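# Move long cardboard box from desk to counter

## Task

Pick up the long cardboard box sitting on the desk and set it down lying on the counter that stands behind the shelving, with no part of it overhanging the counter's edge. The stacked cartons must stay undisturbed. The robot must not tip over or finish leaning, or the task fails. The box must rest there on its own at the end, not be held in place by the robot.

## Robot and tools

Robot: a Hello Robot Stretch 3 with a single arm. It has a two-wheeled base (0.33 m long, 0.34 m wide), a lift that rides up and down a mast, and a telescoping arm that reaches out to the robot's right side. A wrist (yaw, pitch, roll) carries a two-finger gripper. The base cannot slide sideways, so moving the gripper forward or back means driving the base. Turning in place pivots about the point midway between the drive wheels, 0.05 m behind the front edge. With the arm pulled in and the wrist folded, a turn sweeps a circle of radius 0.28 m. An unfolded, level gripper reaches past that circle.

Frames: the base frame has its origin on the floor between the drive wheels, x forward, y to the left, z up. hand_pose is reported in this frame at the fingertip closing point. The odometry frame is the base frame where the robot started. Heading is positive to the left, in -3.142 to 3.142.

Cameras: head_camera and nav_camera ride on the head and are aimed by head_pan_rad and head_tilt_rad. wrist_camera rides on the gripper. Every successful execute_actions result ends with one image per camera, taken at the end of the call. Calling it with an empty actions list just gives a look.

Tool execute_actions, argument actions: a list run in order. Each action is {"robot": command, "steps": n, "until": condition}. steps is 1 to 450 control steps at 30 per second (default 1). {"steps": n} alone waits. A command may hold:
- base: exactly one key. translate_m is a straight drive, in metres, relative to where the base is when that command begins; forward positive, magnitude at most 1. rotate_rad is a turn in place, in radians, relative to the current heading; left (counter-clockwise seen from above) positive, magnitude at most 3.2.
- joints: absolute targets by name, each a single number. lift_m 0 to 1.1 (arm height on the mast); arm_m 0 to 0.52 (extension); wrist_yaw_rad -1.345 to 4.42 (0 along the arm, positive toward the robot's front, 3.0 folded over the base); wrist_pitch_rad -1.57 to 0.451 (0 level, negative tips fingers down); wrist_roll_rad -2.911 to 2.911 (0 fingers side by side); gripper_m -0.089 to 0.179 (larger is wider; fingertip gap is about 0.007 m less near closed, 0.025 m less fully open, zero under 0.007); head_pan_rad -3.953 to 1.73 (0 forward, positive left, -1.57 looks along the arm); head_tilt_rad -1.53 to 0.419 (negative looks down). Joints not named keep their previous target.
- contact_limits: {"arm_m": effort percent 1 to 100}, how hard the arm may push before it halts; lower is gentler, and it applies until arm_m's next command.
Instead of one command, robot may take a list of up to 8 commands run one after another, which may include {"pause_s": seconds up to 15}. {"robot": {"stop": true}} brakes everything and clears the queue. A new command takes over immediately and discards the rest of an older queue. Any invalid value rejects the whole call with nothing run.

until ends an action early when all its conditions hold. {"robot": {"status": "ended"}} waits until nothing is moving and no queue runs. Fields can also be tested, e.g. {"lift_m": [">", 0.3]} or a status word / ["!=", "moving"]. {"any": {"status": "ended"}} fires when any one motion ends. Never wait for an exact reading with "=".

Tool zoom_image: camera (head_camera, nav_camera or wrist_camera) and region [x0, y0, x1, y1] in that image's pixels from the top-left, up to 504 by 504.

Tool finished_scene: scene number; ends the scene irreversibly and reports success. Only call it after all motion has stopped and the box rests unaided.

Result lines: base_status shows progress as (moved of goal). joint_goals, joint_status per joint: moving, done, off_target (stopped away from goal, may still push), contact_stop (hit something; that joint goes slack until commanded again), time_out, stopped, not_commanded, torque_fault (a wrist servo overheated and is limp for 10 s). measured_speeds, motor_effort (percent, bracket is peak; readings are rough), lidar_m (12 distances in 30-degree sectors counter-clockwise from straight ahead, 0.17 m above the floor), wrist_depth_mm and head_depth_mm (7x7 depth grids), base_odometry, base_tilt in degrees (forward and right positive), refusals, queue and queue_left. A robot.on_its_own line means the robot changed a goal itself, a joint is slack or off, or the base leans noticeably. refused:/dropped: lines name a rejected goal and why.

Gripping: command gripper_m below the object's width to grasp; lower squeezes harder, but too hard trips a stall guard that weakens the grip. Release by going at least 0.02 above where the fingers first touched. Status and reading do not prove you are holding anything; check the images.

Speed: the base moves fast only with the arm stowed (lift_m under 0.30, arm_m under 0.03, wrist_yaw_rad above 2.54); otherwise slower.

Safety: fold or unfold the wrist only with lift_m 0.32 to 0.95, wrist_pitch_rad -0.4 and roll near 0; once folded the lift may drop to 0.25. With yaw below -0.4 keep pitch at -0.5 or lower. Pushing the arm into something rigid with the gripper above about 0.45 m can tip the robot; don't push again after a contact_stop. Don't drive while the gripper holds or presses on something fixed, and watch for snagging furniture, especially reversing. If it leans, undo the last move in small steps, pull the gripper free, and lower lift to about 0.2. Avoid drops, slams, knocking the cartons, and hard shoves. Loose objects may occasionally get nudged by outside forces.

Each tool is called after ">>>" as name(argument=value, ...), one argument or row to a line, values as JSON.

## Session

>>> execute_actions(
  actions=[],
)

Scene clock: 0.00 s.
robot.base_odometry: x=+0.000 y=+0.000 heading=+0.000 (m, m, rad; robot's odometry frame)
robot.turned_by_wheels: +0.000 (rad since the last result)
robot.turned_by_imu: +0.000 (rad since the last result)
robot.base_tilt: forward=-1.1 right=-0.1 (deg)
robot.lidar_m: 1.94 1.60 1.98 1.97 0.92 0.71 0.70 0.71 1.04 1.80 1.90 1.58
robot.head_depth_mm: 1797 1817 1840 1870 1896 1387 1929 / 1814 1816 1835 1896 1909 1363 1957 / 1838 1851 1863 1904 1936 1299 1963 / 1848 1880 1894 1925 1939 1309 1976 / 1859 1875 1898 1934 1961 1351 1983 / 1880 1903 1924 1943 1975 1340 1981 / 1897 1916 1945 1979 1978 1397 1648
robot.base_status: not_commanded
robot.joint_positions: lift_m=+0.379 arm_m=+0.002 wrist_yaw_rad=+3.112 wrist_pitch_rad=-0.422 wrist_roll_rad=+0.016 gripper_m=+0.037 head_pan_rad=-0.002 head_tilt_rad=-0.008
robot.joint_goals: lift_m=+0.379 arm_m=+0.002 wrist_yaw_rad=+3.112 wrist_pitch_rad=-0.422 wrist_roll_rad=+0.016 gripper_m=+0.037 head_pan_rad=-0.002 head_tilt_rad=-0.008
robot.joint_status: lift_m=not_commanded arm_m=not_commanded wrist_yaw_rad=not_commanded wrist_pitch_rad=not_commanded wrist_roll_rad=not_commanded gripper_m=not_commanded head_pan_rad=not_commanded head_tilt_rad=not_commanded
robot.measured_speeds: translate_m=+0.000 rotate_rad=+0.000 lift_m=+0.000 arm_m=+0.000 wrist_yaw_rad=+0.000 wrist_pitch_rad=+0.000 wrist_roll_rad=+0.000 head_pan_rad=+0.000 head_tilt_rad=+0.000
robot: refusals=0 queue=idle queue_left=0
robot.motor_effort: left_wheel=+0 right_wheel=-1 lift_m=+34 arm_m=+0 wrist_yaw_rad=+0 wrist_pitch_rad=+8 wrist_roll_rad=+0 gripper_m=+0 head_pan_rad=+1 head_tilt_rad=+1 (%)
robot.hand_pose: x=-0.0146 y=+0.0767 z=+0.3905 quat_wxyz=(+0.160, +0.699, +0.137, +0.684) (m; robot's base frame)
robot.wrist_depth_mm: 878 - - - - - - / 801 - - - - - - / 802 964 - - - - - / 764 801 - 835 850 881 909 / 665 674 - 687 719 723 740 / 565 576 - 593 592 621 618 / 495 514 - 547 522 537 546
pictures: head_camera (sideways: a quarter turn clockwise sets it upright), nav_camera (sideways: a quarter turn counterclockwise sets it upright), wrist_camera
Images, in order (width x height): head_camera 896x504, nav_camera 672x504, wrist_camera 644x364.

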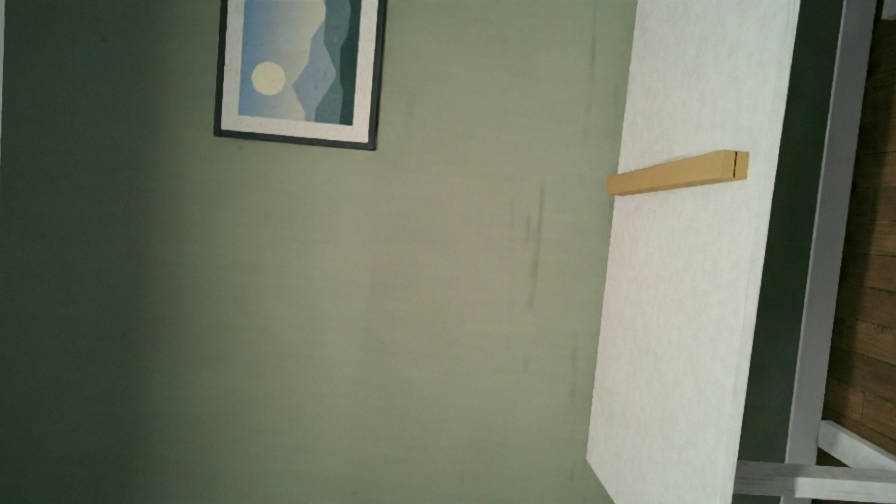

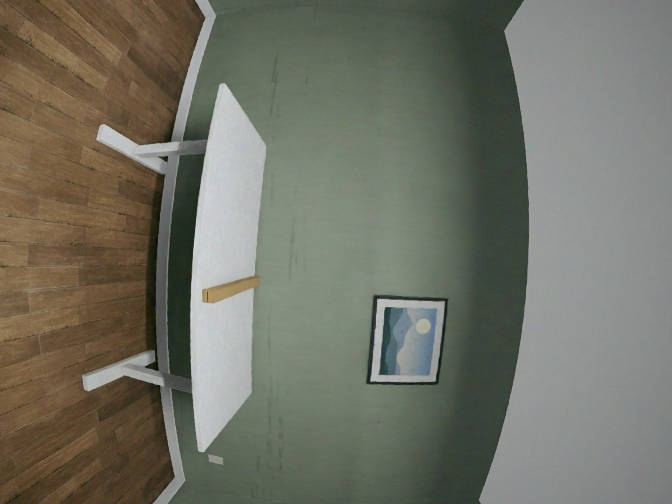

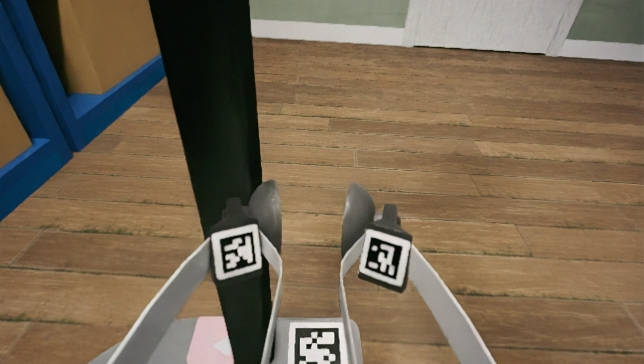

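>>> execute_actions(
  actions=[
    {"robot":{"joints":{"head_pan_rad":-3.14,"head_tilt_rad":-0.4}},"steps":450,"until":{"robot":{"status":"ended"}}},
  ],
)

Scene clock: 2.93 s.
robot.base_odometry: x=+0.000 y=+0.000 heading=+0.000 (m, m, rad; robot's odometry frame)
robot.turned_by_wheels: +0.000 (rad since the last result)
robot.turned_by_imu: +0.000 (rad since the last result)
robot.base_tilt: forward=-1.2 right=-0.2 (deg)
robot.lidar_m: 1.94 1.60 1.98 1.97 0.93 0.71 0.70 0.71 1.05 1.80 1.90 1.59
robot.head_depth_mm: 916 607 634 688 1245 998 1000 / 920 612 644 694 1246 985 1011 / 929 620 650 703 1256 980 1251 / 943 621 659 709 1248 971 1278 / 784 629 670 721 1137 994 1238 / 571 617 673 746 824 928 1051 / 569 620 682 742 927 966 1106
robot.base_status: not_commanded
robot.joint_positions: lift_m=+0.379 arm_m=+0.002 wrist_yaw_rad=+3.112 wrist_pitch_rad=-0.422 wrist_roll_rad=+0.016 gripper_m=+0.037 head_pan_rad=-3.133 head_tilt_rad=-0.395
robot.joint_goals: lift_m=+0.379 arm_m=+0.002 wrist_yaw_rad=+3.112 wrist_pitch_rad=-0.422 wrist_roll_rad=+0.016 gripper_m=+0.037 head_pan_rad=-3.140 head_tilt_rad=-0.400
robot.joint_status: lift_m=not_commanded arm_m=not_commanded wrist_yaw_rad=not_commanded wrist_pitch_rad=not_commanded wrist_roll_rad=not_commanded gripper_m=not_commanded head_pan_rad=done head_tilt_rad=done
robot.measured_speeds: translate_m=+0.000 rotate_rad=+0.000 lift_m=+0.000 arm_m=+0.000 wrist_yaw_rad=+0.000 wrist_pitch_rad=+0.000 wrist_roll_rad=+0.000 head_pan_rad=+0.000 head_tilt_rad=+0.000
robot: refusals=0 queue=done queue_left=0
robot.motor_effort: left_wheel=+0(1) right_wheel=-1(1) lift_m=+34(33) arm_m=+0(0) wrist_yaw_rad=+1(0) wrist_pitch_rad=+8(8) wrist_roll_rad=+0(0) gripper_m=+0(0) head_pan_rad=-3(47) head_tilt_rad=-2(18) (%)
robot.hand_pose: x=-0.0146 y=+0.0767 z=+0.3905 quat_wxyz=(+0.160, +0.699, +0.137, +0.684) (m; robot's base frame)
robot.wrist_depth_mm: 885 - - - - - - / 808 - - - - - - / 813 970 - - - - - / 759 798 - 855 868 887 911 / 667 672 - 686 720 721 746 / 569 581 - 600 582 615 621 / 492 513 - 544 530 537 537
pictures: head_camera (sideways: a quarter turn clockwise sets it upright), nav_camera (sideways: a quarter turn counterclockwise sets it upright), wrist_camera
camera_calibration (this result's frames):
head_camera: T_world_to_cam=[[0.429486, 0.064609, -0.90076, 1.19078], [0.0477431, -0.997667, -0.0487958, 0.0627159], [-0.901811, -0.022048, -0.431568, 0.521406], [0, 0, 0, 1]] pos_world=[-0.0442093, -0.00286991, 1.30069]
nav_camera: T_world_to_cam=[[-0.40407, -0.0747703, 0.911667, -1.14667], [-0.0124109, 0.99701, 0.0762689, -0.0455801], [-0.914644, 0.0195034, -0.40379, 0.489583], [0, 0, 0, 1]] pos_world=[-0.0161085, -0.0498419, 1.24655]
wrist_camera: T_world_to_cam=[[0.999624, -0.0199507, 0.0188131, 0.00792469], [0.00238768, -0.620129, -0.784496, 0.378592], [0.0273178, 0.784246, -0.619848, 0.349401], [0, 0, 0, 1]] pos_world=[-0.0183705, -0.0390824, 0.51343]
Images, in order (width x height): head_camera 896x504, nav_camera 672x504, wrist_camera 644x364.

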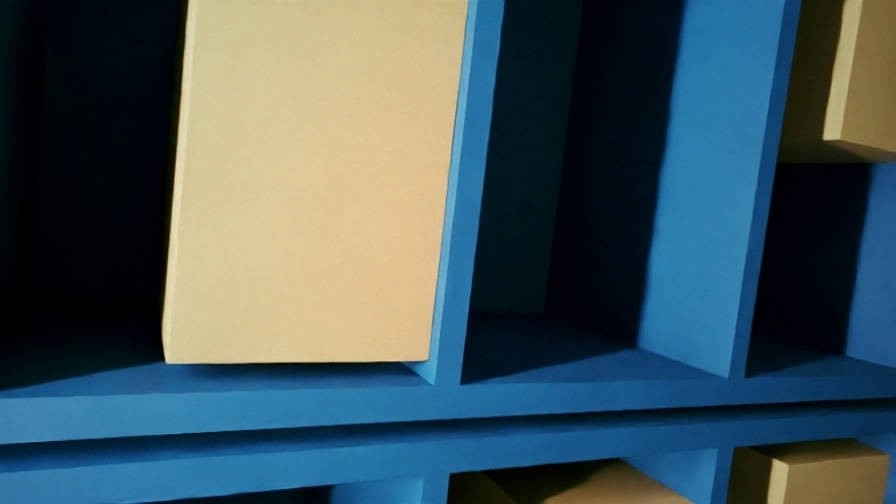

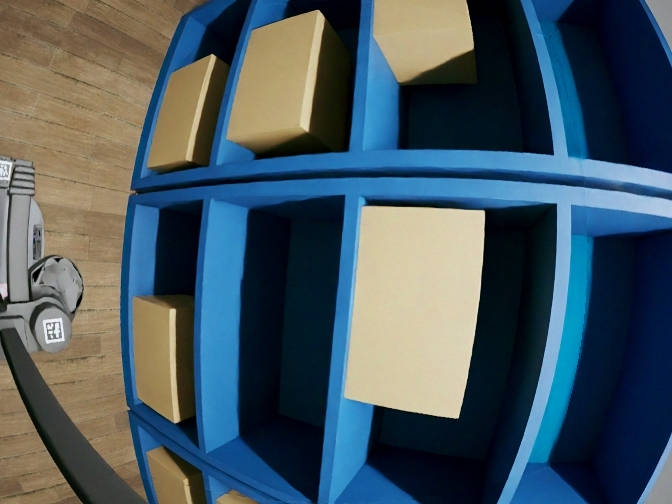

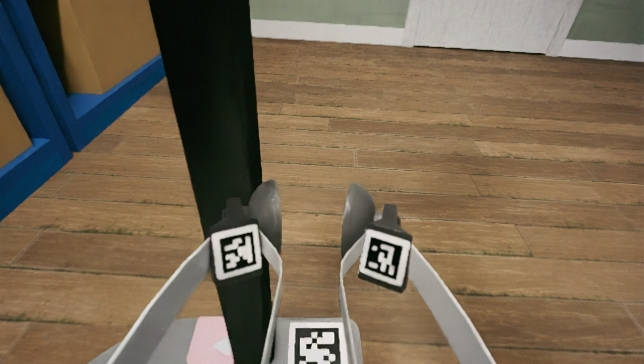

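>>> execute_actions(
  actions=[
    {"robot":{"joints":{"head_pan_rad":-2.1,"head_tilt_rad":-0.4}},"steps":450,"until":{"robot":{"status":"ended"}}},
  ],
)

>>> execute_actions(
  actions=[
    {"robot":{"joints":{"head_pan_rad":-3.95,"head_tilt_rad":-0.4}},"steps":450,"until":{"robot":{"status":"ended"}}},
  ],
)

Scene clock: 5.23 s.
robot.base_odometry: x=+0.000 y=+0.000 heading=+0.000 (m, m, rad; robot's odometry frame)
robot.turned_by_wheels: +0.000 (rad since the last result)
robot.turned_by_imu: +0.000 (rad since the last result)
robot.base_tilt: forward=-1.1 right=-0.1 (deg)
robot.lidar_m: 1.93 1.59 1.98 1.96 0.93 0.71 0.70 0.71 1.04 1.80 1.90 1.59
robot.head_depth_mm: 1137 931 926 1063 991 1049 1097 / 1139 1069 1066 1513 1161 1268 1270 / 1153 1205 1301 1462 1626 1582 1362 / 1687 1842 2006 2199 2040 1644 1354 / 1614 1750 1907 2097 2093 1640 1343 / 1548 1682 1809 2004 2052 1619 1334 / 1479 1594 1733 1897 1981 1606 1321
robot.base_status: not_commanded
robot.joint_positions: lift_m=+0.379 arm_m=+0.002 wrist_yaw_rad=+3.112 wrist_pitch_rad=-0.422 wrist_roll_rad=+0.016 gripper_m=+0.037 head_pan_rad=-2.107 head_tilt_rad=-0.395
robot.joint_goals: lift_m=+0.379 arm_m=+0.002 wrist_yaw_rad=+3.112 wrist_pitch_rad=-0.422 wrist_roll_rad=+0.016 gripper_m=+0.037 head_pan_rad=-2.100 head_tilt_rad=-0.400
robot.joint_status: lift_m=not_commanded arm_m=not_commanded wrist_yaw_rad=not_commanded wrist_pitch_rad=not_commanded wrist_roll_rad=not_commanded gripper_m=not_commanded head_pan_rad=done head_tilt_rad=done
robot.measured_speeds: translate_m=+0.000 rotate_rad=+0.000 lift_m=+0.000 arm_m=+0.000 wrist_yaw_rad=+0.000 wrist_pitch_rad=+0.000 wrist_roll_rad=+0.000 head_pan_rad=+0.000 head_tilt_rad=+0.000
robot: refusals=0 queue=done queue_left=0
robot.motor_effort: left_wheel=+0(0) right_wheel=+0(1) lift_m=+33(33) arm_m=+0(1) wrist_yaw_rad=+0(0) wrist_pitch_rad=+8(8) wrist_roll_rad=+0(0) gripper_m=-1(1) head_pan_rad=+4(48) head_tilt_rad=-3(2) (%)
robot.hand_pose: x=-0.0146 y=+0.0767 z=+0.3905 quat_wxyz=(+0.160, +0.699, +0.137, +0.684) (m; robot's base frame)
robot.wrist_depth_mm: 890 - - - - - - / 803 - - - - - - / 804 997 - - - - - / 761 809 - 849 839 890 930 / 662 667 - 700 725 730 737 / 570 583 - 599 593 613 637 / 495 517 - 545 526 541 543
pictures: head_camera (sideways: a quarter turn clockwise sets it upright), nav_camera (sideways: a quarter turn counterclockwise sets it upright), wrist_camera
camera_calibration (this result's frames):
head_camera: T_world_to_cam=[[0.167512, 0.400714, -0.90076, 1.19238], [0.877754, -0.47662, -0.0487958, 0.0576528], [-0.448873, -0.782472, -0.431568, 0.518643], [0, 0, 0, 1]] pos_world=[-0.0175391, -0.0445023, 1.30069]
nav_camera: T_world_to_cam=[[-0.145643, -0.384254, 0.911667, -1.14825], [-0.858868, 0.506487, 0.0762689, -0.0404167], [-0.491055, -0.771893, -0.40379, 0.486999], [0, 0, 0, 1]] pos_world=[0.0371957, -0.0448385, 1.24655]
wrist_camera: T_world_to_cam=[[0.999624, -0.0199507, 0.0188131, 0.0079247], [0.00238767, -0.620129, -0.784496, 0.378592], [0.0273178, 0.784246, -0.619849, 0.349401], [0, 0, 0, 1]] pos_world=[-0.0183705, -0.0390824, 0.51343]
Images, in order (width x height): head_camera 896x504, nav_camera 672x504, wrist_camera 644x364.

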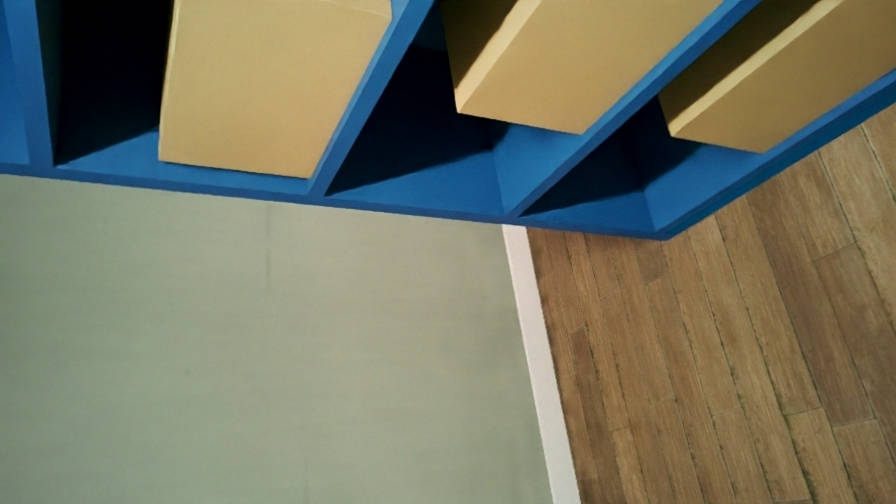

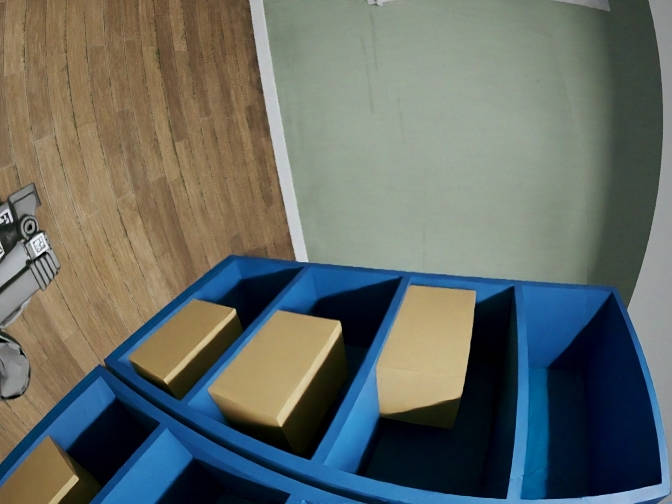

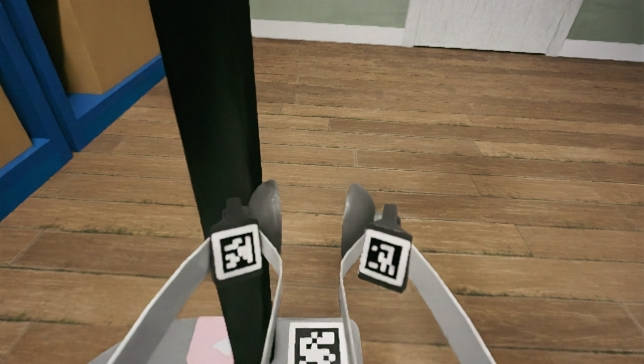

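Scene clock: 6.67 s.
robot.base_odometry: x=+0.000 y=+0.000 heading=+0.000 (m, m, rad; robot's odometry frame)
robot.turned_by_wheels: +0.000 (rad since the last result)
robot.turned_by_imu: +0.000 (rad since the last result)
robot.base_tilt: forward=-1.2 right=+0.1 (deg)
robot.lidar_m: 1.94 1.60 1.98 1.97 0.92 0.71 0.70 0.70 1.04 1.80 1.90 1.59
robot.head_depth_mm: - - - - - - - / 1181 1279 - - - - - / 783 857 973 1228 1313 1512 - / 817 878 934 1023 1141 1263 1336 / 925 1007 1037 1161 1203 1169 1250 / 1036 1123 1105 1324 1214 1049 1134 / 993 1064 1074 803 1202 970 1024
robot.base_status: not_commanded
robot.joint_positions: lift_m=+0.379 arm_m=+0.002 wrist_yaw_rad=+3.112 wrist_pitch_rad=-0.422 wrist_roll_rad=+0.016 gripper_m=+0.037 head_pan_rad=-3.943 head_tilt_rad=-0.395
robot.joint_goals: lift_m=+0.379 arm_m=+0.002 wrist_yaw_rad=+3.112 wrist_pitch_rad=-0.422 wrist_roll_rad=+0.016 gripper_m=+0.037 head_pan_rad=-3.950 head_tilt_rad=-0.400
robot.joint_status: lift_m=not_commanded arm_m=not_commanded wrist_yaw_rad=not_commanded wrist_pitch_rad=not_commanded wrist_roll_rad=not_commanded gripper_m=not_commanded head_pan_rad=done head_tilt_rad=done
robot.measured_speeds: translate_m=+0.000 rotate_rad=+0.000 lift_m=+0.000 arm_m=+0.000 wrist_yaw_rad=+0.000 wrist_pitch_rad=+0.000 wrist_roll_rad=+0.000 head_pan_rad=+0.000 head_tilt_rad=+0.000
robot: refusals=0 queue=done queue_left=0
robot.motor_effort: left_wheel=+0(0) right_wheel=-1(1) lift_m=+33(34) arm_m=+0(0) wrist_yaw_rad=+1(1) wrist_pitch_rad=+8(8) wrist_roll_rad=+0(0) gripper_m=+0(0) head_pan_rad=-4(48) head_tilt_rad=-1(2) (%)
robot.hand_pose: x=-0.0146 y=+0.0767 z=+0.3905 quat_wxyz=(+0.160, +0.699, +0.137, +0.684) (m; robot's base frame)
robot.wrist_depth_mm: 857 - - - - - - / 792 - - - - - - / 815 962 - - - - - / 771 805 - 856 862 869 903 / 661 671 - 712 718 725 744 / 571 580 - 593 587 613 628 / 499 521 - 547 525 536 541
pictures: head_camera (sideways: a quarter turn clockwise sets it upright), nav_camera (sideways: a quarter turn counterclockwise sets it upright), wrist_camera
camera_calibration (this result's frames):
head_camera: T_world_to_cam=[[0.342949, -0.266547, -0.900743, 1.19129], [-0.689676, -0.722472, -0.0487944, 0.0672122], [-0.637756, 0.637955, -0.431602, 0.51984], [0, 0, 0, 1]] pos_world=[-0.0306669, 0.0344595, 1.30069]
nav_camera: T_world_to_cam=[[-0.332785, 0.241133, 0.911652, -1.14709], [0.713561, 0.696429, 0.0762688, -0.0500084], [-0.61651, 0.6759, -0.403824, 0.487809], [0, 0, 0, 1]] pos_world=[-0.0453111, -0.0182821, 1.24655]
wrist_camera: T_world_to_cam=[[0.999624, -0.0199505, 0.018813, 0.00792478], [0.00238771, -0.620129, -0.784496, 0.378592], [0.0273176, 0.784246, -0.619848, 0.349401], [0, 0, 0, 1]] pos_world=[-0.0183705, -0.0390824, 0.51343]
Images, in order (width x height): head_camera 896x504, nav_camera 672x504, wrist_camera 644x364.

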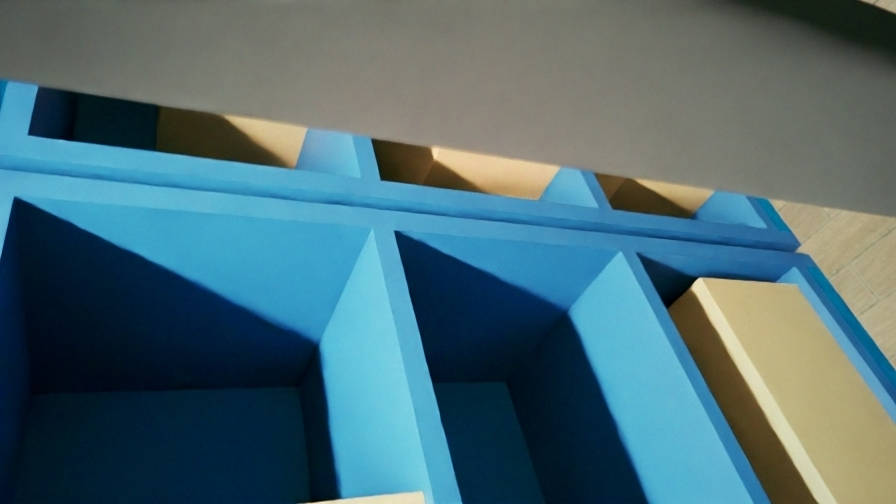

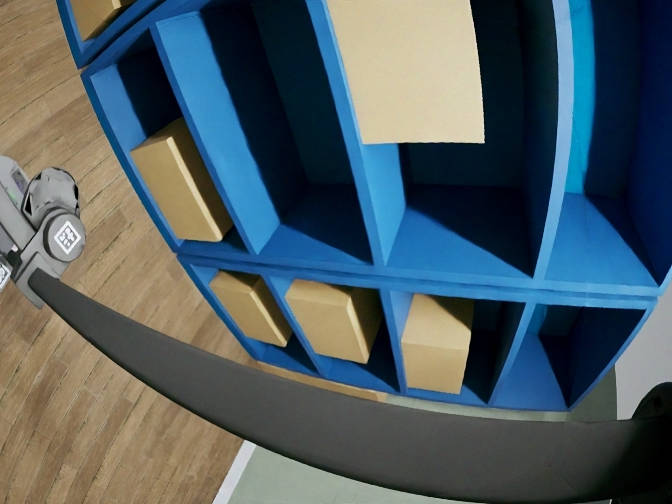

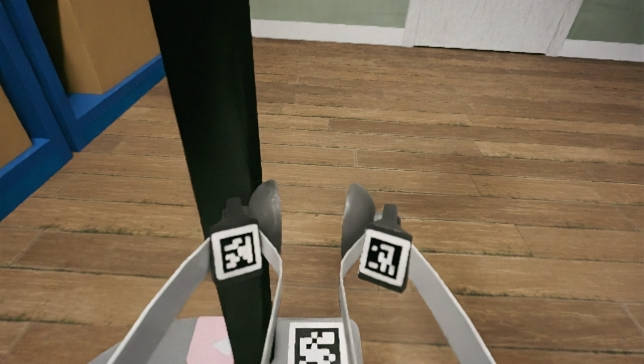

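>>> execute_actions(
  actions=[
    {"robot":[{"joints":{"lift_m":0.28,"head_pan_rad":-1.57,"head_tilt_rad":-0.7},"base":{"rotate_rad":-0.2}},{"base":{"translate_m":0.86}},{"base":{"rotate_rad":1.73}},{"joints":{"lift_m":0.9,"wrist_pitch_rad":-0.4,"wrist_roll_rad":0}},{"joints":{"wrist_yaw_rad":0,"gripper_m":0.15}},{"joints":{"lift_m":1.05,"wrist_pitch_rad":-1.57}}],"steps":450,"until":{"robot":{"status":"ended"}}},
    {"steps":450,"until":{"robot":{"status":"ended"}}},
  ],
)

Scene clock: 30.77 s.
robot.base_odometry: x=+0.843 y=-0.171 heading=+1.530 (m, m, rad; robot's odometry frame)
robot.turned_by_wheels: +1.530 (rad since the last result)
robot.turned_by_imu: +1.540 (rad since the last result)
robot.base_tilt: forward=-1.1 right=-0.1 (deg)
robot.lidar_m: 2.07 2.13 1.59 1.53 1.61 1.74 1.68 1.50 0.79 1.08 0.95 0.94
robot.head_depth_mm: 902 - - - - - 1161 / 909 - - - - - - / 915 1011 - - - - - / 923 1048 999 807 669 - - / 931 1059 1039 824 684 593 1155 / 940 1066 1026 817 677 594 1194 / 946 1079 1020 812 673 601 1150
robot.base_status: done (rotate_rad +1.7298 of +1.7300)
robot.joint_positions: lift_m=+1.049 arm_m=+0.002 wrist_yaw_rad=+0.003 wrist_pitch_rad=-1.564 wrist_roll_rad=+0.002 gripper_m=+0.150 head_pan_rad=-1.577 head_tilt_rad=-0.692
robot.joint_goals: lift_m=+1.050 arm_m=+0.002 wrist_yaw_rad=+0.000 wrist_pitch_rad=-1.570 wrist_roll_rad=+0.000 gripper_m=+0.150 head_pan_rad=-1.570 head_tilt_rad=-0.700
robot.joint_status: lift_m=done arm_m=not_commanded wrist_yaw_rad=done wrist_pitch_rad=done wrist_roll_rad=done gripper_m=done head_pan_rad=done head_tilt_rad=done
robot.measured_speeds: translate_m=+0.000 rotate_rad=+0.000 lift_m=+0.000 arm_m=+0.000 wrist_yaw_rad=+0.000 wrist_pitch_rad=+0.000 wrist_roll_rad=+0.000 head_pan_rad=+0.000 head_tilt_rad=+0.000
robot: refusals=0 queue=done queue_left=0
robot.motor_effort: left_wheel=-5(15) right_wheel=+2(9) lift_m=+47(50) arm_m=-1(0) wrist_yaw_rad=-2(1) wrist_pitch_rad=-3(11) wrist_roll_rad=-1(2) gripper_m=+0(85) head_pan_rad=+3(48) head_tilt_rad=-3(15) (%)
robot.hand_pose: x=-0.0217 y=-0.1247 z=+0.9315 quat_wxyz=(+0.502, +0.499, -0.501, -0.499) (m; robot's base frame)
robot.wrist_depth_mm: 997 978 - - 344 344 347 / - - - - - - - / - - - - - - - / - - - - - - - / - - - - - - - / - - - - - - - / - - - - - - -
pictures: head_camera (sideways: a quarter turn clockwise sets it upright), nav_camera (sideways: a quarter turn counterclockwise sets it upright), wrist_camera
camera_calibration (this result's frames):
head_camera: T_world_to_cam=[[-0.0568512, 0.675047, -0.735581, 0.978389], [0.998335, 0.045641, -0.0352737, 0.0392966], [0.00976127, -0.736361, -0.676518, 0.834528], [0, 0, 0, 1]] pos_world=[0.00824535, -0.0477382, 1.28564]
nav_camera: T_world_to_cam=[[0.0673597, -0.654082, 0.753419, -0.943204], [-0.997215, -0.0199029, 0.0718777, -0.0338272], [-0.0320187, -0.756162, -0.653601, 0.809219], [0, 0, 0, 1]] pos_world=[0.0557112, -0.00570526, 1.24197]
wrist_camera: T_world_to_cam=[[-0.999287, -0.0377448, -0.000556506, -0.0266925], [-0.036793, 0.970578, 0.237959, -0.0767853], [-0.00844158, 0.23781, -0.971275, 1.10133], [0, 0, 0, 1]] pos_world=[-0.0202017, -0.188387, 1.08795]
Images, in order (width x height): head_camera 896x504, nav_camera 672x504, wrist_camera 644x364.

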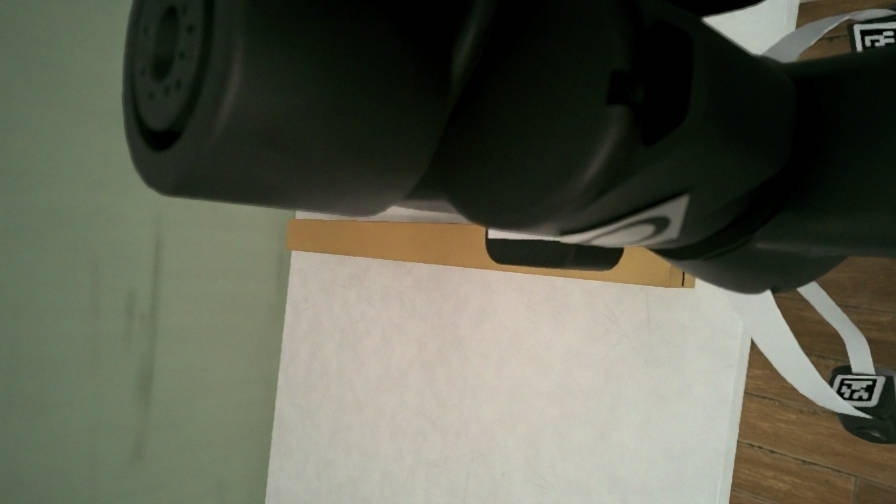

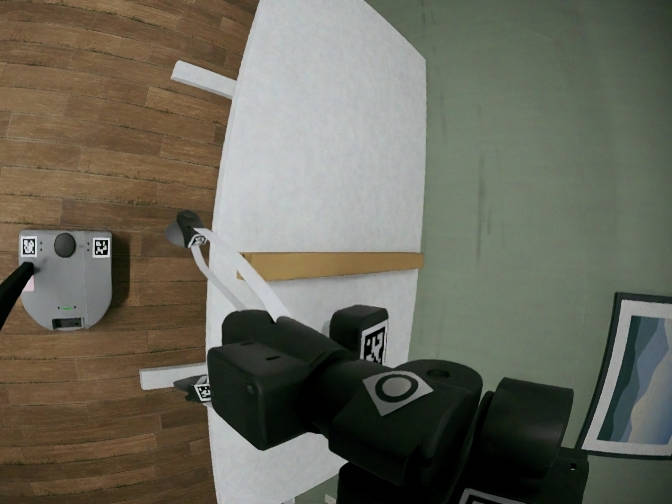

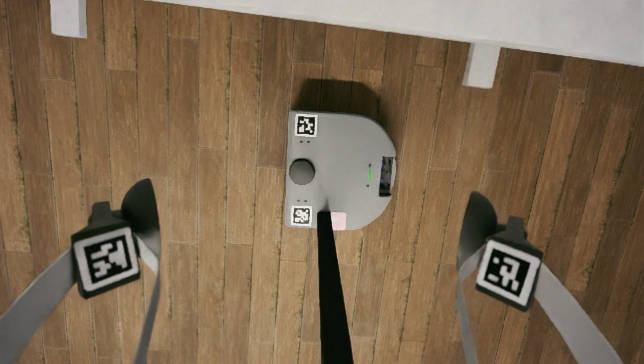

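>>> execute_actions(
  actions=[
    {"robot":{"joints":{"arm_m":0.52,"lift_m":0.97},"base":{"translate_m":0.03}},"steps":450,"until":{"robot":{"status":"ended"}}},
  ],
)

Scene clock: 37.20 s.
robot.base_odometry: x=+0.844 y=-0.141 heading=+1.530 (m, m, rad; robot's odometry frame)
robot.turned_by_wheels: +0.000 (rad since the last result)
robot.turned_by_imu: -0.001 (rad since the last result)
robot.base_tilt: forward=-1.0 right=-0.1 (deg)
robot.lidar_m: 2.04 2.15 1.59 1.53 1.61 1.76 1.71 0.83 0.81 1.08 0.92 0.93
robot.head_depth_mm: 869 - 1084 849 702 598 1163 / - 1042 1076 848 697 593 1152 / - 1058 1024 817 677 579 1166 / 924 1032 1036 808 660 573 1167 / 929 1061 1039 823 682 595 1163 / 938 1068 1031 815 678 593 1152 / 949 1079 1018 809 673 602 1148
robot.base_status: done (translate_m +0.0300 of +0.0300)
robot.joint_positions: lift_m=+0.971 arm_m=+0.520 wrist_yaw_rad=+0.001 wrist_pitch_rad=-1.566 wrist_roll_rad=+0.002 gripper_m=+0.150 head_pan_rad=-1.577 head_tilt_rad=-0.692
robot.joint_goals: lift_m=+0.970 arm_m=+0.520 wrist_yaw_rad=+0.000 wrist_pitch_rad=-1.570 wrist_roll_rad=+0.000 gripper_m=+0.150 head_pan_rad=-1.570 head_tilt_rad=-0.700
robot.joint_status: lift_m=done arm_m=done wrist_yaw_rad=done wrist_pitch_rad=done wrist_roll_rad=done gripper_m=done head_pan_rad=done head_tilt_rad=done
robot.measured_speeds: translate_m=+0.000 rotate_rad=+0.000 lift_m=+0.000 arm_m=+0.000 wrist_yaw_rad=+0.000 wrist_pitch_rad=+0.000 wrist_roll_rad=+0.000 head_pan_rad=+0.000 head_tilt_rad=+0.000
robot: refusals=0 queue=done queue_left=0
robot.motor_effort: left_wheel=-5(7) right_wheel=+2(6) lift_m=+12(46) arm_m=+3(1) wrist_yaw_rad=+0(2) wrist_pitch_rad=-3(3) wrist_roll_rad=-1(1) gripper_m=+0(1) head_pan_rad=+4(3) head_tilt_rad=-3(3) (%)
robot.hand_pose: x=-0.0216 y=-0.6419 z=+0.8531 quat_wxyz=(+0.501, +0.498, -0.501, -0.499) (m; robot's base frame)
robot.wrist_depth_mm: 262 263 264 221 267 268 270 / 271 272 274 228 278 279 280 / 280 281 282 236 286 288 290 / 289 290 292 245 296 296 301 / 299 302 304 254 309 307 312 / - 313 316 265 322 326 325 / 323 326 328 276 333 335 337
pictures: head_camera (sideways: a quarter turn clockwise sets it upright), nav_camera (sideways: a quarter turn counterclockwise sets it upright), wrist_camera
camera_calibration (this result's frames):
head_camera: T_world_to_cam=[[-0.0568519, 0.675051, -0.735578, 0.978385], [0.998335, 0.0456424, -0.0352734, 0.0392962], [0.00976216, -0.736358, -0.676521, 0.834532], [0, 0, 0, 1]] pos_world=[0.00824541, -0.0477381, 1.28564]
nav_camera: T_world_to_cam=[[0.0673605, -0.654085, 0.753416, -0.9432], [-0.997215, -0.0199044, 0.0718776, -0.033827], [-0.0320178, -0.756159, -0.653604, 0.809224], [0, 0, 0, 1]] pos_world=[0.0557112, -0.00570493, 1.24197]
wrist_camera: T_world_to_cam=[[-0.999353, -0.0359504, -0.00060123, -0.0450306], [-0.0350506, 0.970339, 0.239194, 0.44273], [-0.00801572, 0.23906, -0.970972, 1.14872], [0, 0, 0, 1]] pos_world=[-0.0202758, -0.70583, 1.00945]
Images, in order (width x height): head_camera 896x504, nav_camera 672x504, wrist_camera 644x364.

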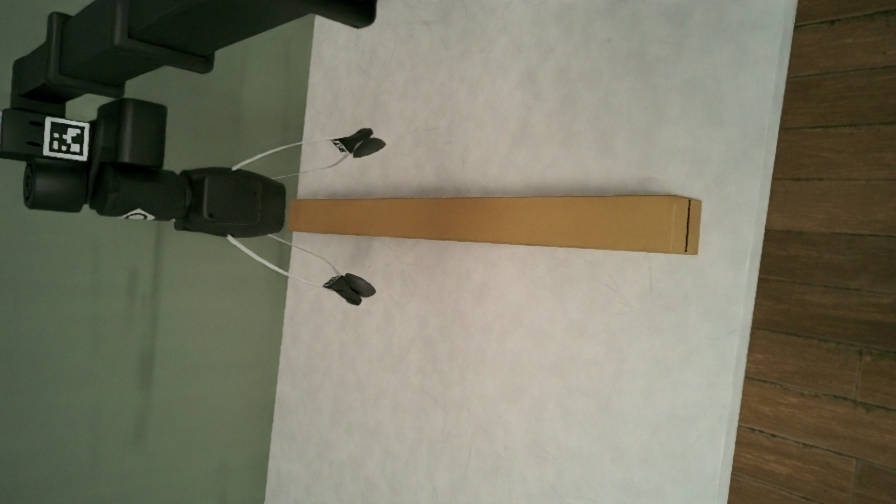

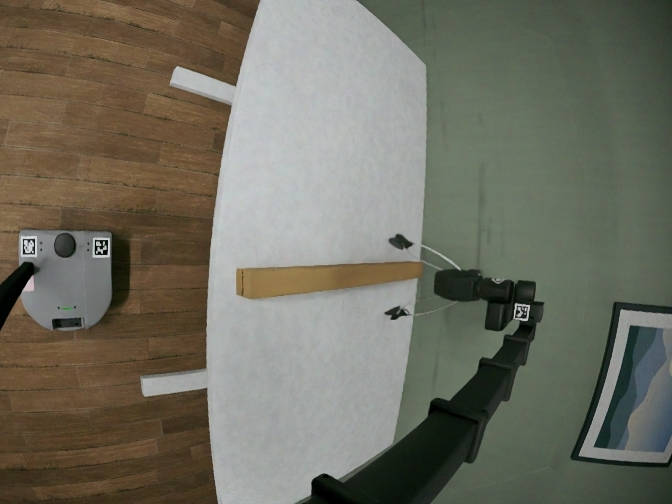

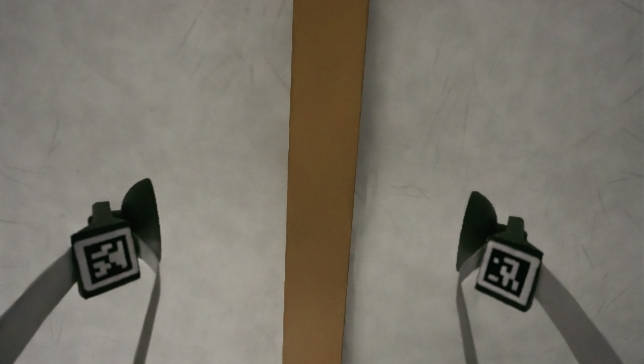

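>>> execute_actions(
  actions=[
    {"robot":[{"joints":{"lift_m":0.872,"gripper_m":0.09}},{"joints":{"gripper_m":0.0}}],"steps":450,"until":{"robot":{"status":"ended"}}},
  ],
)

Scene clock: 41.40 s.
robot.base_odometry: x=+0.844 y=-0.141 heading=+1.530 (m, m, rad; robot's odometry frame)
robot.turned_by_wheels: +0.000 (rad since the last result)
robot.turned_by_imu: +0.000 (rad since the last result)
robot.base_tilt: forward=-1.1 right=+0.0 (deg)
robot.lidar_m: 2.04 2.15 1.60 1.53 1.61 1.76 1.71 0.83 0.81 1.08 0.92 0.92
robot.head_depth_mm: 902 1015 1102 - - 590 1178 / 908 - 1067 845 697 593 1155 / 911 - 1029 814 673 579 1175 / 922 1043 1048 795 652 573 1170 / 930 1059 1037 825 682 596 1160 / 935 1067 1031 817 678 593 1145 / 947 1078 1021 811 674 600 1147
robot.base_status: done (translate_m +0.0300 of +0.0300)
robot.joint_positions: lift_m=+0.873 arm_m=+0.520 wrist_yaw_rad=+0.001 wrist_pitch_rad=-1.566 wrist_roll_rad=+0.002 gripper_m=+0.001 head_pan_rad=-1.577 head_tilt_rad=-0.692
robot.joint_goals: lift_m=+0.872 arm_m=+0.520 wrist_yaw_rad=+0.000 wrist_pitch_rad=-1.570 wrist_roll_rad=+0.000 gripper_m=+0.000 head_pan_rad=-1.570 head_tilt_rad=-0.700
robot.joint_status: lift_m=done arm_m=done wrist_yaw_rad=done wrist_pitch_rad=done wrist_roll_rad=done gripper_m=done head_pan_rad=done head_tilt_rad=done
robot.measured_speeds: translate_m=+0.000 rotate_rad=+0.000 lift_m=+0.000 arm_m=+0.000 wrist_yaw_rad=+0.000 wrist_pitch_rad=+0.000 wrist_roll_rad=+0.000 head_pan_rad=+0.000 head_tilt_rad=+0.000
robot: refusals=0 queue=done queue_left=0
robot.motor_effort: left_wheel=-5(5) right_wheel=+2(2) lift_m=+12(12) arm_m=+2(2) wrist_yaw_rad=-1(0) wrist_pitch_rad=-3(3) wrist_roll_rad=-1(0) gripper_m=-20(98) head_pan_rad=+4(3) head_tilt_rad=-2(3) (%)
robot.hand_pose: x=-0.0216 y=-0.6419 z=+0.7551 quat_wxyz=(+0.501, +0.498, -0.501, -0.499) (m; robot's base frame)
robot.wrist_depth_mm: 172 173 173 124 176 178 178 / 178 179 178 128 182 183 185 / 183 185 185 133 188 191 191 / 190 191 191 138 196 196 197 / 196 198 143 143 203 205 206 / 204 206 208 149 213 212 213 / 212 215 214 154 220 222 223
pictures: head_camera (sideways: a quarter turn clockwise sets it upright), nav_camera (sideways: a quarter turn counterclockwise sets it upright), wrist_camera
camera_calibration (this result's frames):
head_camera: T_world_to_cam=[[-0.0568519, 0.675051, -0.735578, 0.978385], [0.998335, 0.0456424, -0.0352734, 0.0392962], [0.00976216, -0.736358, -0.676521, 0.834532], [0, 0, 0, 1]] pos_world=[0.00824541, -0.0477381, 1.28564]
nav_camera: T_world_to_cam=[[0.0673605, -0.654085, 0.753416, -0.9432], [-0.997215, -0.0199044, 0.0718776, -0.033827], [-0.0320178, -0.756159, -0.653604, 0.809224], [0, 0, 0, 1]] pos_world=[0.0557112, -0.00570493, 1.24197]
wrist_camera: T_world_to_cam=[[-0.999353, -0.0359503, -0.000601225, -0.0450895], [-0.0350504, 0.970339, 0.239194, 0.466172], [-0.00801568, 0.23906, -0.970972, 1.05356], [0, 0, 0, 1]] pos_world=[-0.0202758, -0.70583, 0.911444]
Images, in order (width x height): head_camera 896x504, nav_camera 672x504, wrist_camera 644x364.

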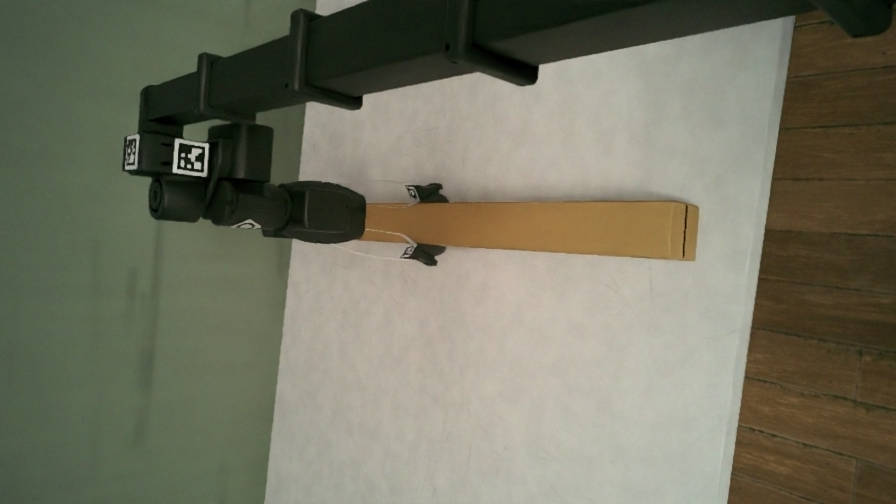

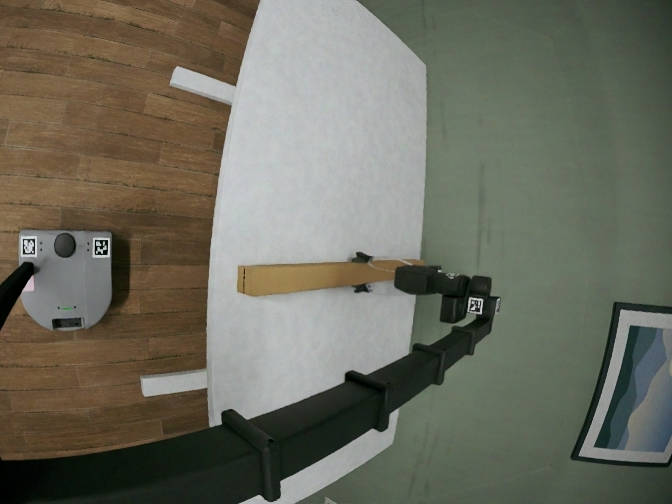

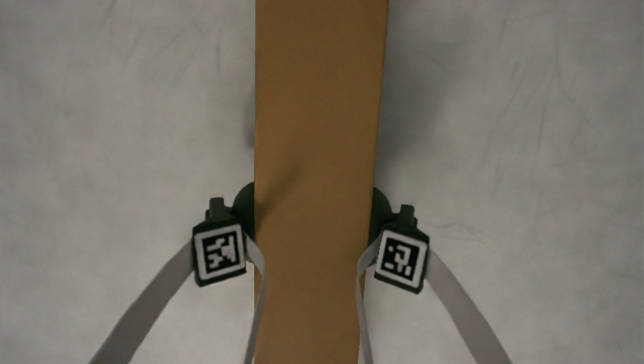

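>>> execute_actions(
  actions=[
    {"robot":[{"joints":{"gripper_m":-0.02}},{"joints":{"lift_m":0.97}},{"joints":{"arm_m":0.42}},{"joints":{"wrist_roll_rad":1.57}}],"steps":450,"until":{"robot":{"status":"ended"}}},
  ],
)

Scene clock: 47.90 s.
robot.base_odometry: x=+0.844 y=-0.141 heading=+1.530 (m, m, rad; robot's odometry frame)
robot.turned_by_wheels: +0.000 (rad since the last result)
robot.turned_by_imu: -0.001 (rad since the last result)
robot.base_tilt: forward=-1.1 right=-0.2 (deg)
robot.lidar_m: 2.04 2.15 1.59 1.53 1.61 1.76 1.71 0.83 0.81 1.08 0.92 0.93
robot.head_depth_mm: 869 - 1044 778 702 597 1162 / 867 1070 1032 661 696 592 1152 / 886 - 1021 766 689 590 1171 / 922 1028 1015 761 688 587 1164 / 929 1058 1041 659 683 595 1154 / 940 1067 1030 658 677 592 1154 / 947 1077 1017 746 674 600 1147
robot.base_status: done (translate_m +0.0300 of +0.0300)
robot.joint_positions: lift_m=+0.969 arm_m=+0.420 wrist_yaw_rad=+0.001 wrist_pitch_rad=-1.566 wrist_roll_rad=+1.566 gripper_m=-0.003 head_pan_rad=-1.577 head_tilt_rad=-0.692
robot.joint_goals: lift_m=+0.970 arm_m=+0.420 wrist_yaw_rad=+0.000 wrist_pitch_rad=-1.570 wrist_roll_rad=+1.570 gripper_m=-0.004 head_pan_rad=-1.570 head_tilt_rad=-0.700
robot.joint_status: lift_m=done arm_m=done wrist_yaw_rad=done wrist_pitch_rad=done wrist_roll_rad=done gripper_m=done head_pan_rad=done head_tilt_rad=done
robot.measured_speeds: translate_m=+0.000 rotate_rad=+0.000 lift_m=+0.000 arm_m=+0.000 wrist_yaw_rad=+0.000 wrist_pitch_rad=+0.000 wrist_roll_rad=+0.000 head_pan_rad=+0.000 head_tilt_rad=+0.000
robot: refusals=0 queue=done queue_left=0
robot.on_its_own: gripper_m is held at -0.004, not at your -0.020, by its stall guard, which is not easing now
robot.motor_effort: left_wheel=-5(5) right_wheel=+2(2) lift_m=+48(54) arm_m=-2(4) wrist_yaw_rad=+0(0) wrist_pitch_rad=-3(3) wrist_roll_rad=+2(3) gripper_m=-21(96) head_pan_rad=+3(3) head_tilt_rad=-3(3) (%)
robot.hand_pose: x=-0.0216 y=-0.5421 z=+0.8516 quat_wxyz=(+0.002, +0.002, -0.709, -0.706) (m; robot's base frame)
robot.wrist_depth_mm: 263 262 261 124 264 263 262 / 274 271 271 128 271 271 273 / 281 282 281 133 283 282 282 / 293 293 292 138 294 294 296 / 305 304 143 142 306 306 310 / 318 318 320 148 320 320 - / 334 334 330 154 331 334 -
pictures: head_camera (sideways: a quarter turn clockwise sets it upright), nav_camera (sideways: a quarter turn counterclockwise sets it upright), wrist_camera
camera_calibration (this result's frames):
head_camera: T_world_to_cam=[[-0.0568519, 0.675051, -0.735578, 0.978385], [0.998335, 0.0456423, -0.0352734, 0.0392962], [0.00976207, -0.736358, -0.676521, 0.834532], [0, 0, 0, 1]] pos_world=[0.0082454, -0.0477381, 1.28564]
nav_camera: T_world_to_cam=[[0.0673604, -0.654085, 0.753416, -0.9432], [-0.997215, -0.0199043, 0.0718776, -0.033827], [-0.0320179, -0.756159, -0.653604, 0.809224], [0, 0, 0, 1]] pos_world=[0.0557112, -0.00570493, 1.24197]
wrist_camera: T_world_to_cam=[[-0.0419113, 0.999105, -0.0057784, 0.544787], [0.969242, 0.042061, 0.24249, -0.138155], [0.242516, 0.00456242, -0.970137, 1.00089], [0, 0, 0, 1]] pos_world=[-0.0859946, -0.543055, 1.00765]
Images, in order (width x height): head_camera 896x504, nav_camera 672x504, wrist_camera 644x364.

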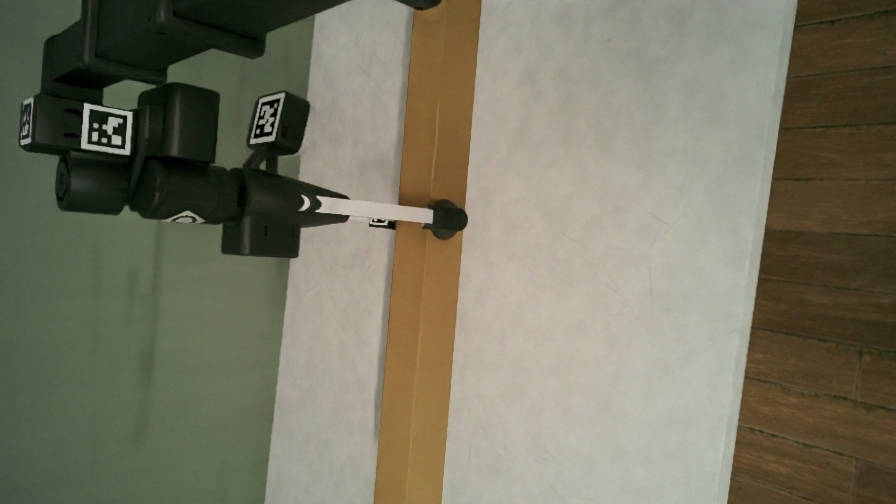

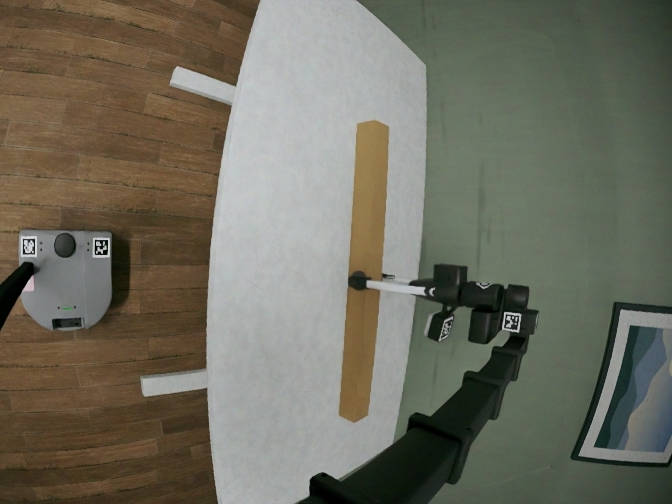

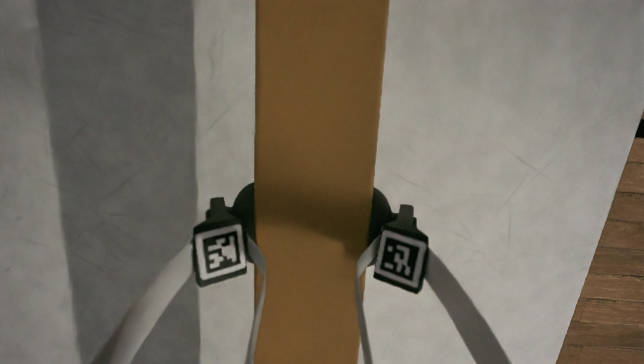

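>>> execute_actions(
  actions=[
    {"robot":[{"joints":{"wrist_yaw_rad":3.14}}],"steps":450,"until":{"robot":{"status":"ended"}}},
  ],
)

Scene clock: 52.50 s.
robot.base_odometry: x=+0.844 y=-0.141 heading=+1.530 (m, m, rad; robot's odometry frame)
robot.turned_by_wheels: +0.000 (rad since the last result)
robot.turned_by_imu: +0.000 (rad since the last result)
robot.base_tilt: forward=-1.2 right=-0.2 (deg)
robot.lidar_m: 2.04 2.16 1.59 1.53 1.61 1.76 1.71 0.83 0.80 1.08 0.92 0.93
robot.head_depth_mm: 873 - 1044 685 703 598 1160 / 868 1028 1071 774 697 594 1161 / 885 - 1025 770 693 588 1170 / 909 - 1049 762 688 587 1160 / 930 1053 1035 759 683 595 1156 / 938 1066 1025 754 677 592 1153 / 950 1077 1023 767 674 599 1146
robot.base_status: done (translate_m +0.0300 of +0.0300)
robot.joint_positions: lift_m=+0.969 arm_m=+0.420 wrist_yaw_rad=+3.137 wrist_pitch_rad=-1.566 wrist_roll_rad=+1.570 gripper_m=-0.003 head_pan_rad=-1.577 head_tilt_rad=-0.692
robot.joint_goals: lift_m=+0.970 arm_m=+0.420 wrist_yaw_rad=+3.140 wrist_pitch_rad=-1.570 wrist_roll_rad=+1.570 gripper_m=-0.004 head_pan_rad=-1.570 head_tilt_rad=-0.700
robot.joint_status: lift_m=done arm_m=done wrist_yaw_rad=done wrist_pitch_rad=done wrist_roll_rad=done gripper_m=done head_pan_rad=done head_tilt_rad=done
robot.measured_speeds: translate_m=+0.000 rotate_rad=+0.000 lift_m=+0.000 arm_m=+0.000 wrist_yaw_rad=+0.000 wrist_pitch_rad=+0.000 wrist_roll_rad=+0.000 head_pan_rad=+0.000 head_tilt_rad=+0.000
robot: refusals=0 queue=done queue_left=0
robot.on_its_own: gripper_m is held at -0.004, not at your -0.020, by its stall guard, which is not easing now
robot.motor_effort: left_wheel=-5(5) right_wheel=+3(2) lift_m=+48(48) arm_m=-3(4) wrist_yaw_rad=+3(4) wrist_pitch_rad=-2(2) wrist_roll_rad=+0(2) gripper_m=-21(21) head_pan_rad=+4(3) head_tilt_rad=-3(2) (%)
robot.hand_pose: x=-0.0213 y=-0.5882 z=+0.8516 quat_wxyz=(+0.706, +0.709, -0.001, -0.001) (m; robot's base frame)
robot.wrist_depth_mm: 263 265 260 124 261 261 262 / 271 271 272 128 272 272 272 / 283 284 279 132 283 281 280 / 291 292 291 137 294 292 291 / 307 307 143 143 304 304 305 / 319 320 320 148 322 319 317 / 333 333 330 154 331 332 332
pictures: head_camera (sideways: a quarter turn clockwise sets it upright), nav_camera (sideways: a quarter turn counterclockwise sets it upright), wrist_camera
camera_calibration (this result's frames):
head_camera: T_world_to_cam=[[-0.0568519, 0.675051, -0.735578, 0.978385], [0.998335, 0.0456424, -0.0352734, 0.0392962], [0.00976216, -0.736358, -0.676521, 0.834532], [0, 0, 0, 1]] pos_world=[0.00824541, -0.0477381, 1.28564]
nav_camera: T_world_to_cam=[[0.0673605, -0.654085, 0.753416, -0.9432], [-0.997215, -0.0199044, 0.0718776, -0.033827], [-0.0320178, -0.756159, -0.653604, 0.809224], [0, 0, 0, 1]] pos_world=[0.0557112, -0.00570493, 1.24197]
wrist_camera: T_world_to_cam=[[0.0334298, -0.999424, -0.00578163, -0.583087], [-0.96956, -0.0338337, 0.242504, -0.222448], [-0.24256, -0.0025012, -0.970133, 0.986542], [0, 0, 0, 1]] pos_world=[0.0431106, -0.58781, 1.00765]
Images, in order (width x height): head_camera 896x504, nav_camera 672x504, wrist_camera 644x364.

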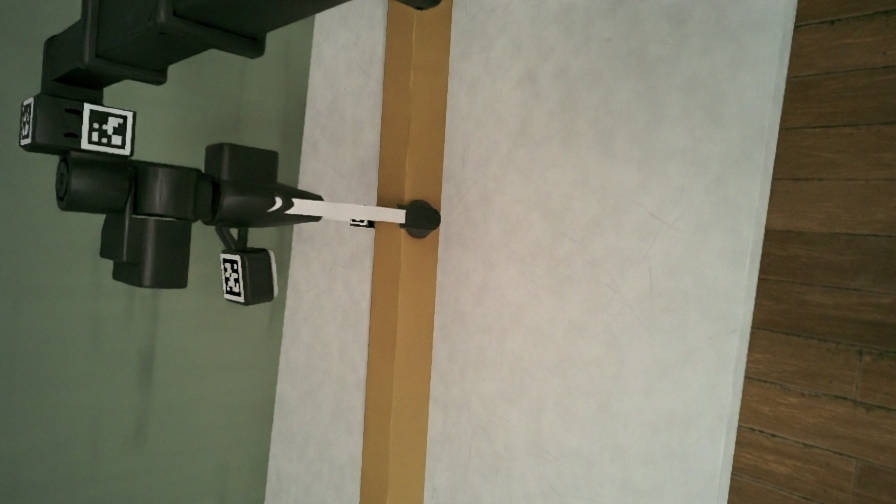

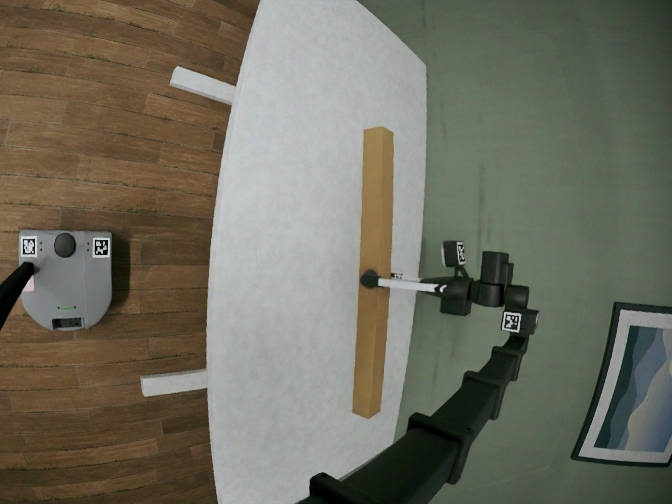

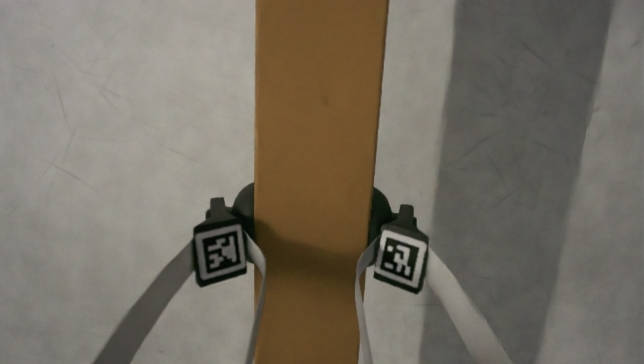

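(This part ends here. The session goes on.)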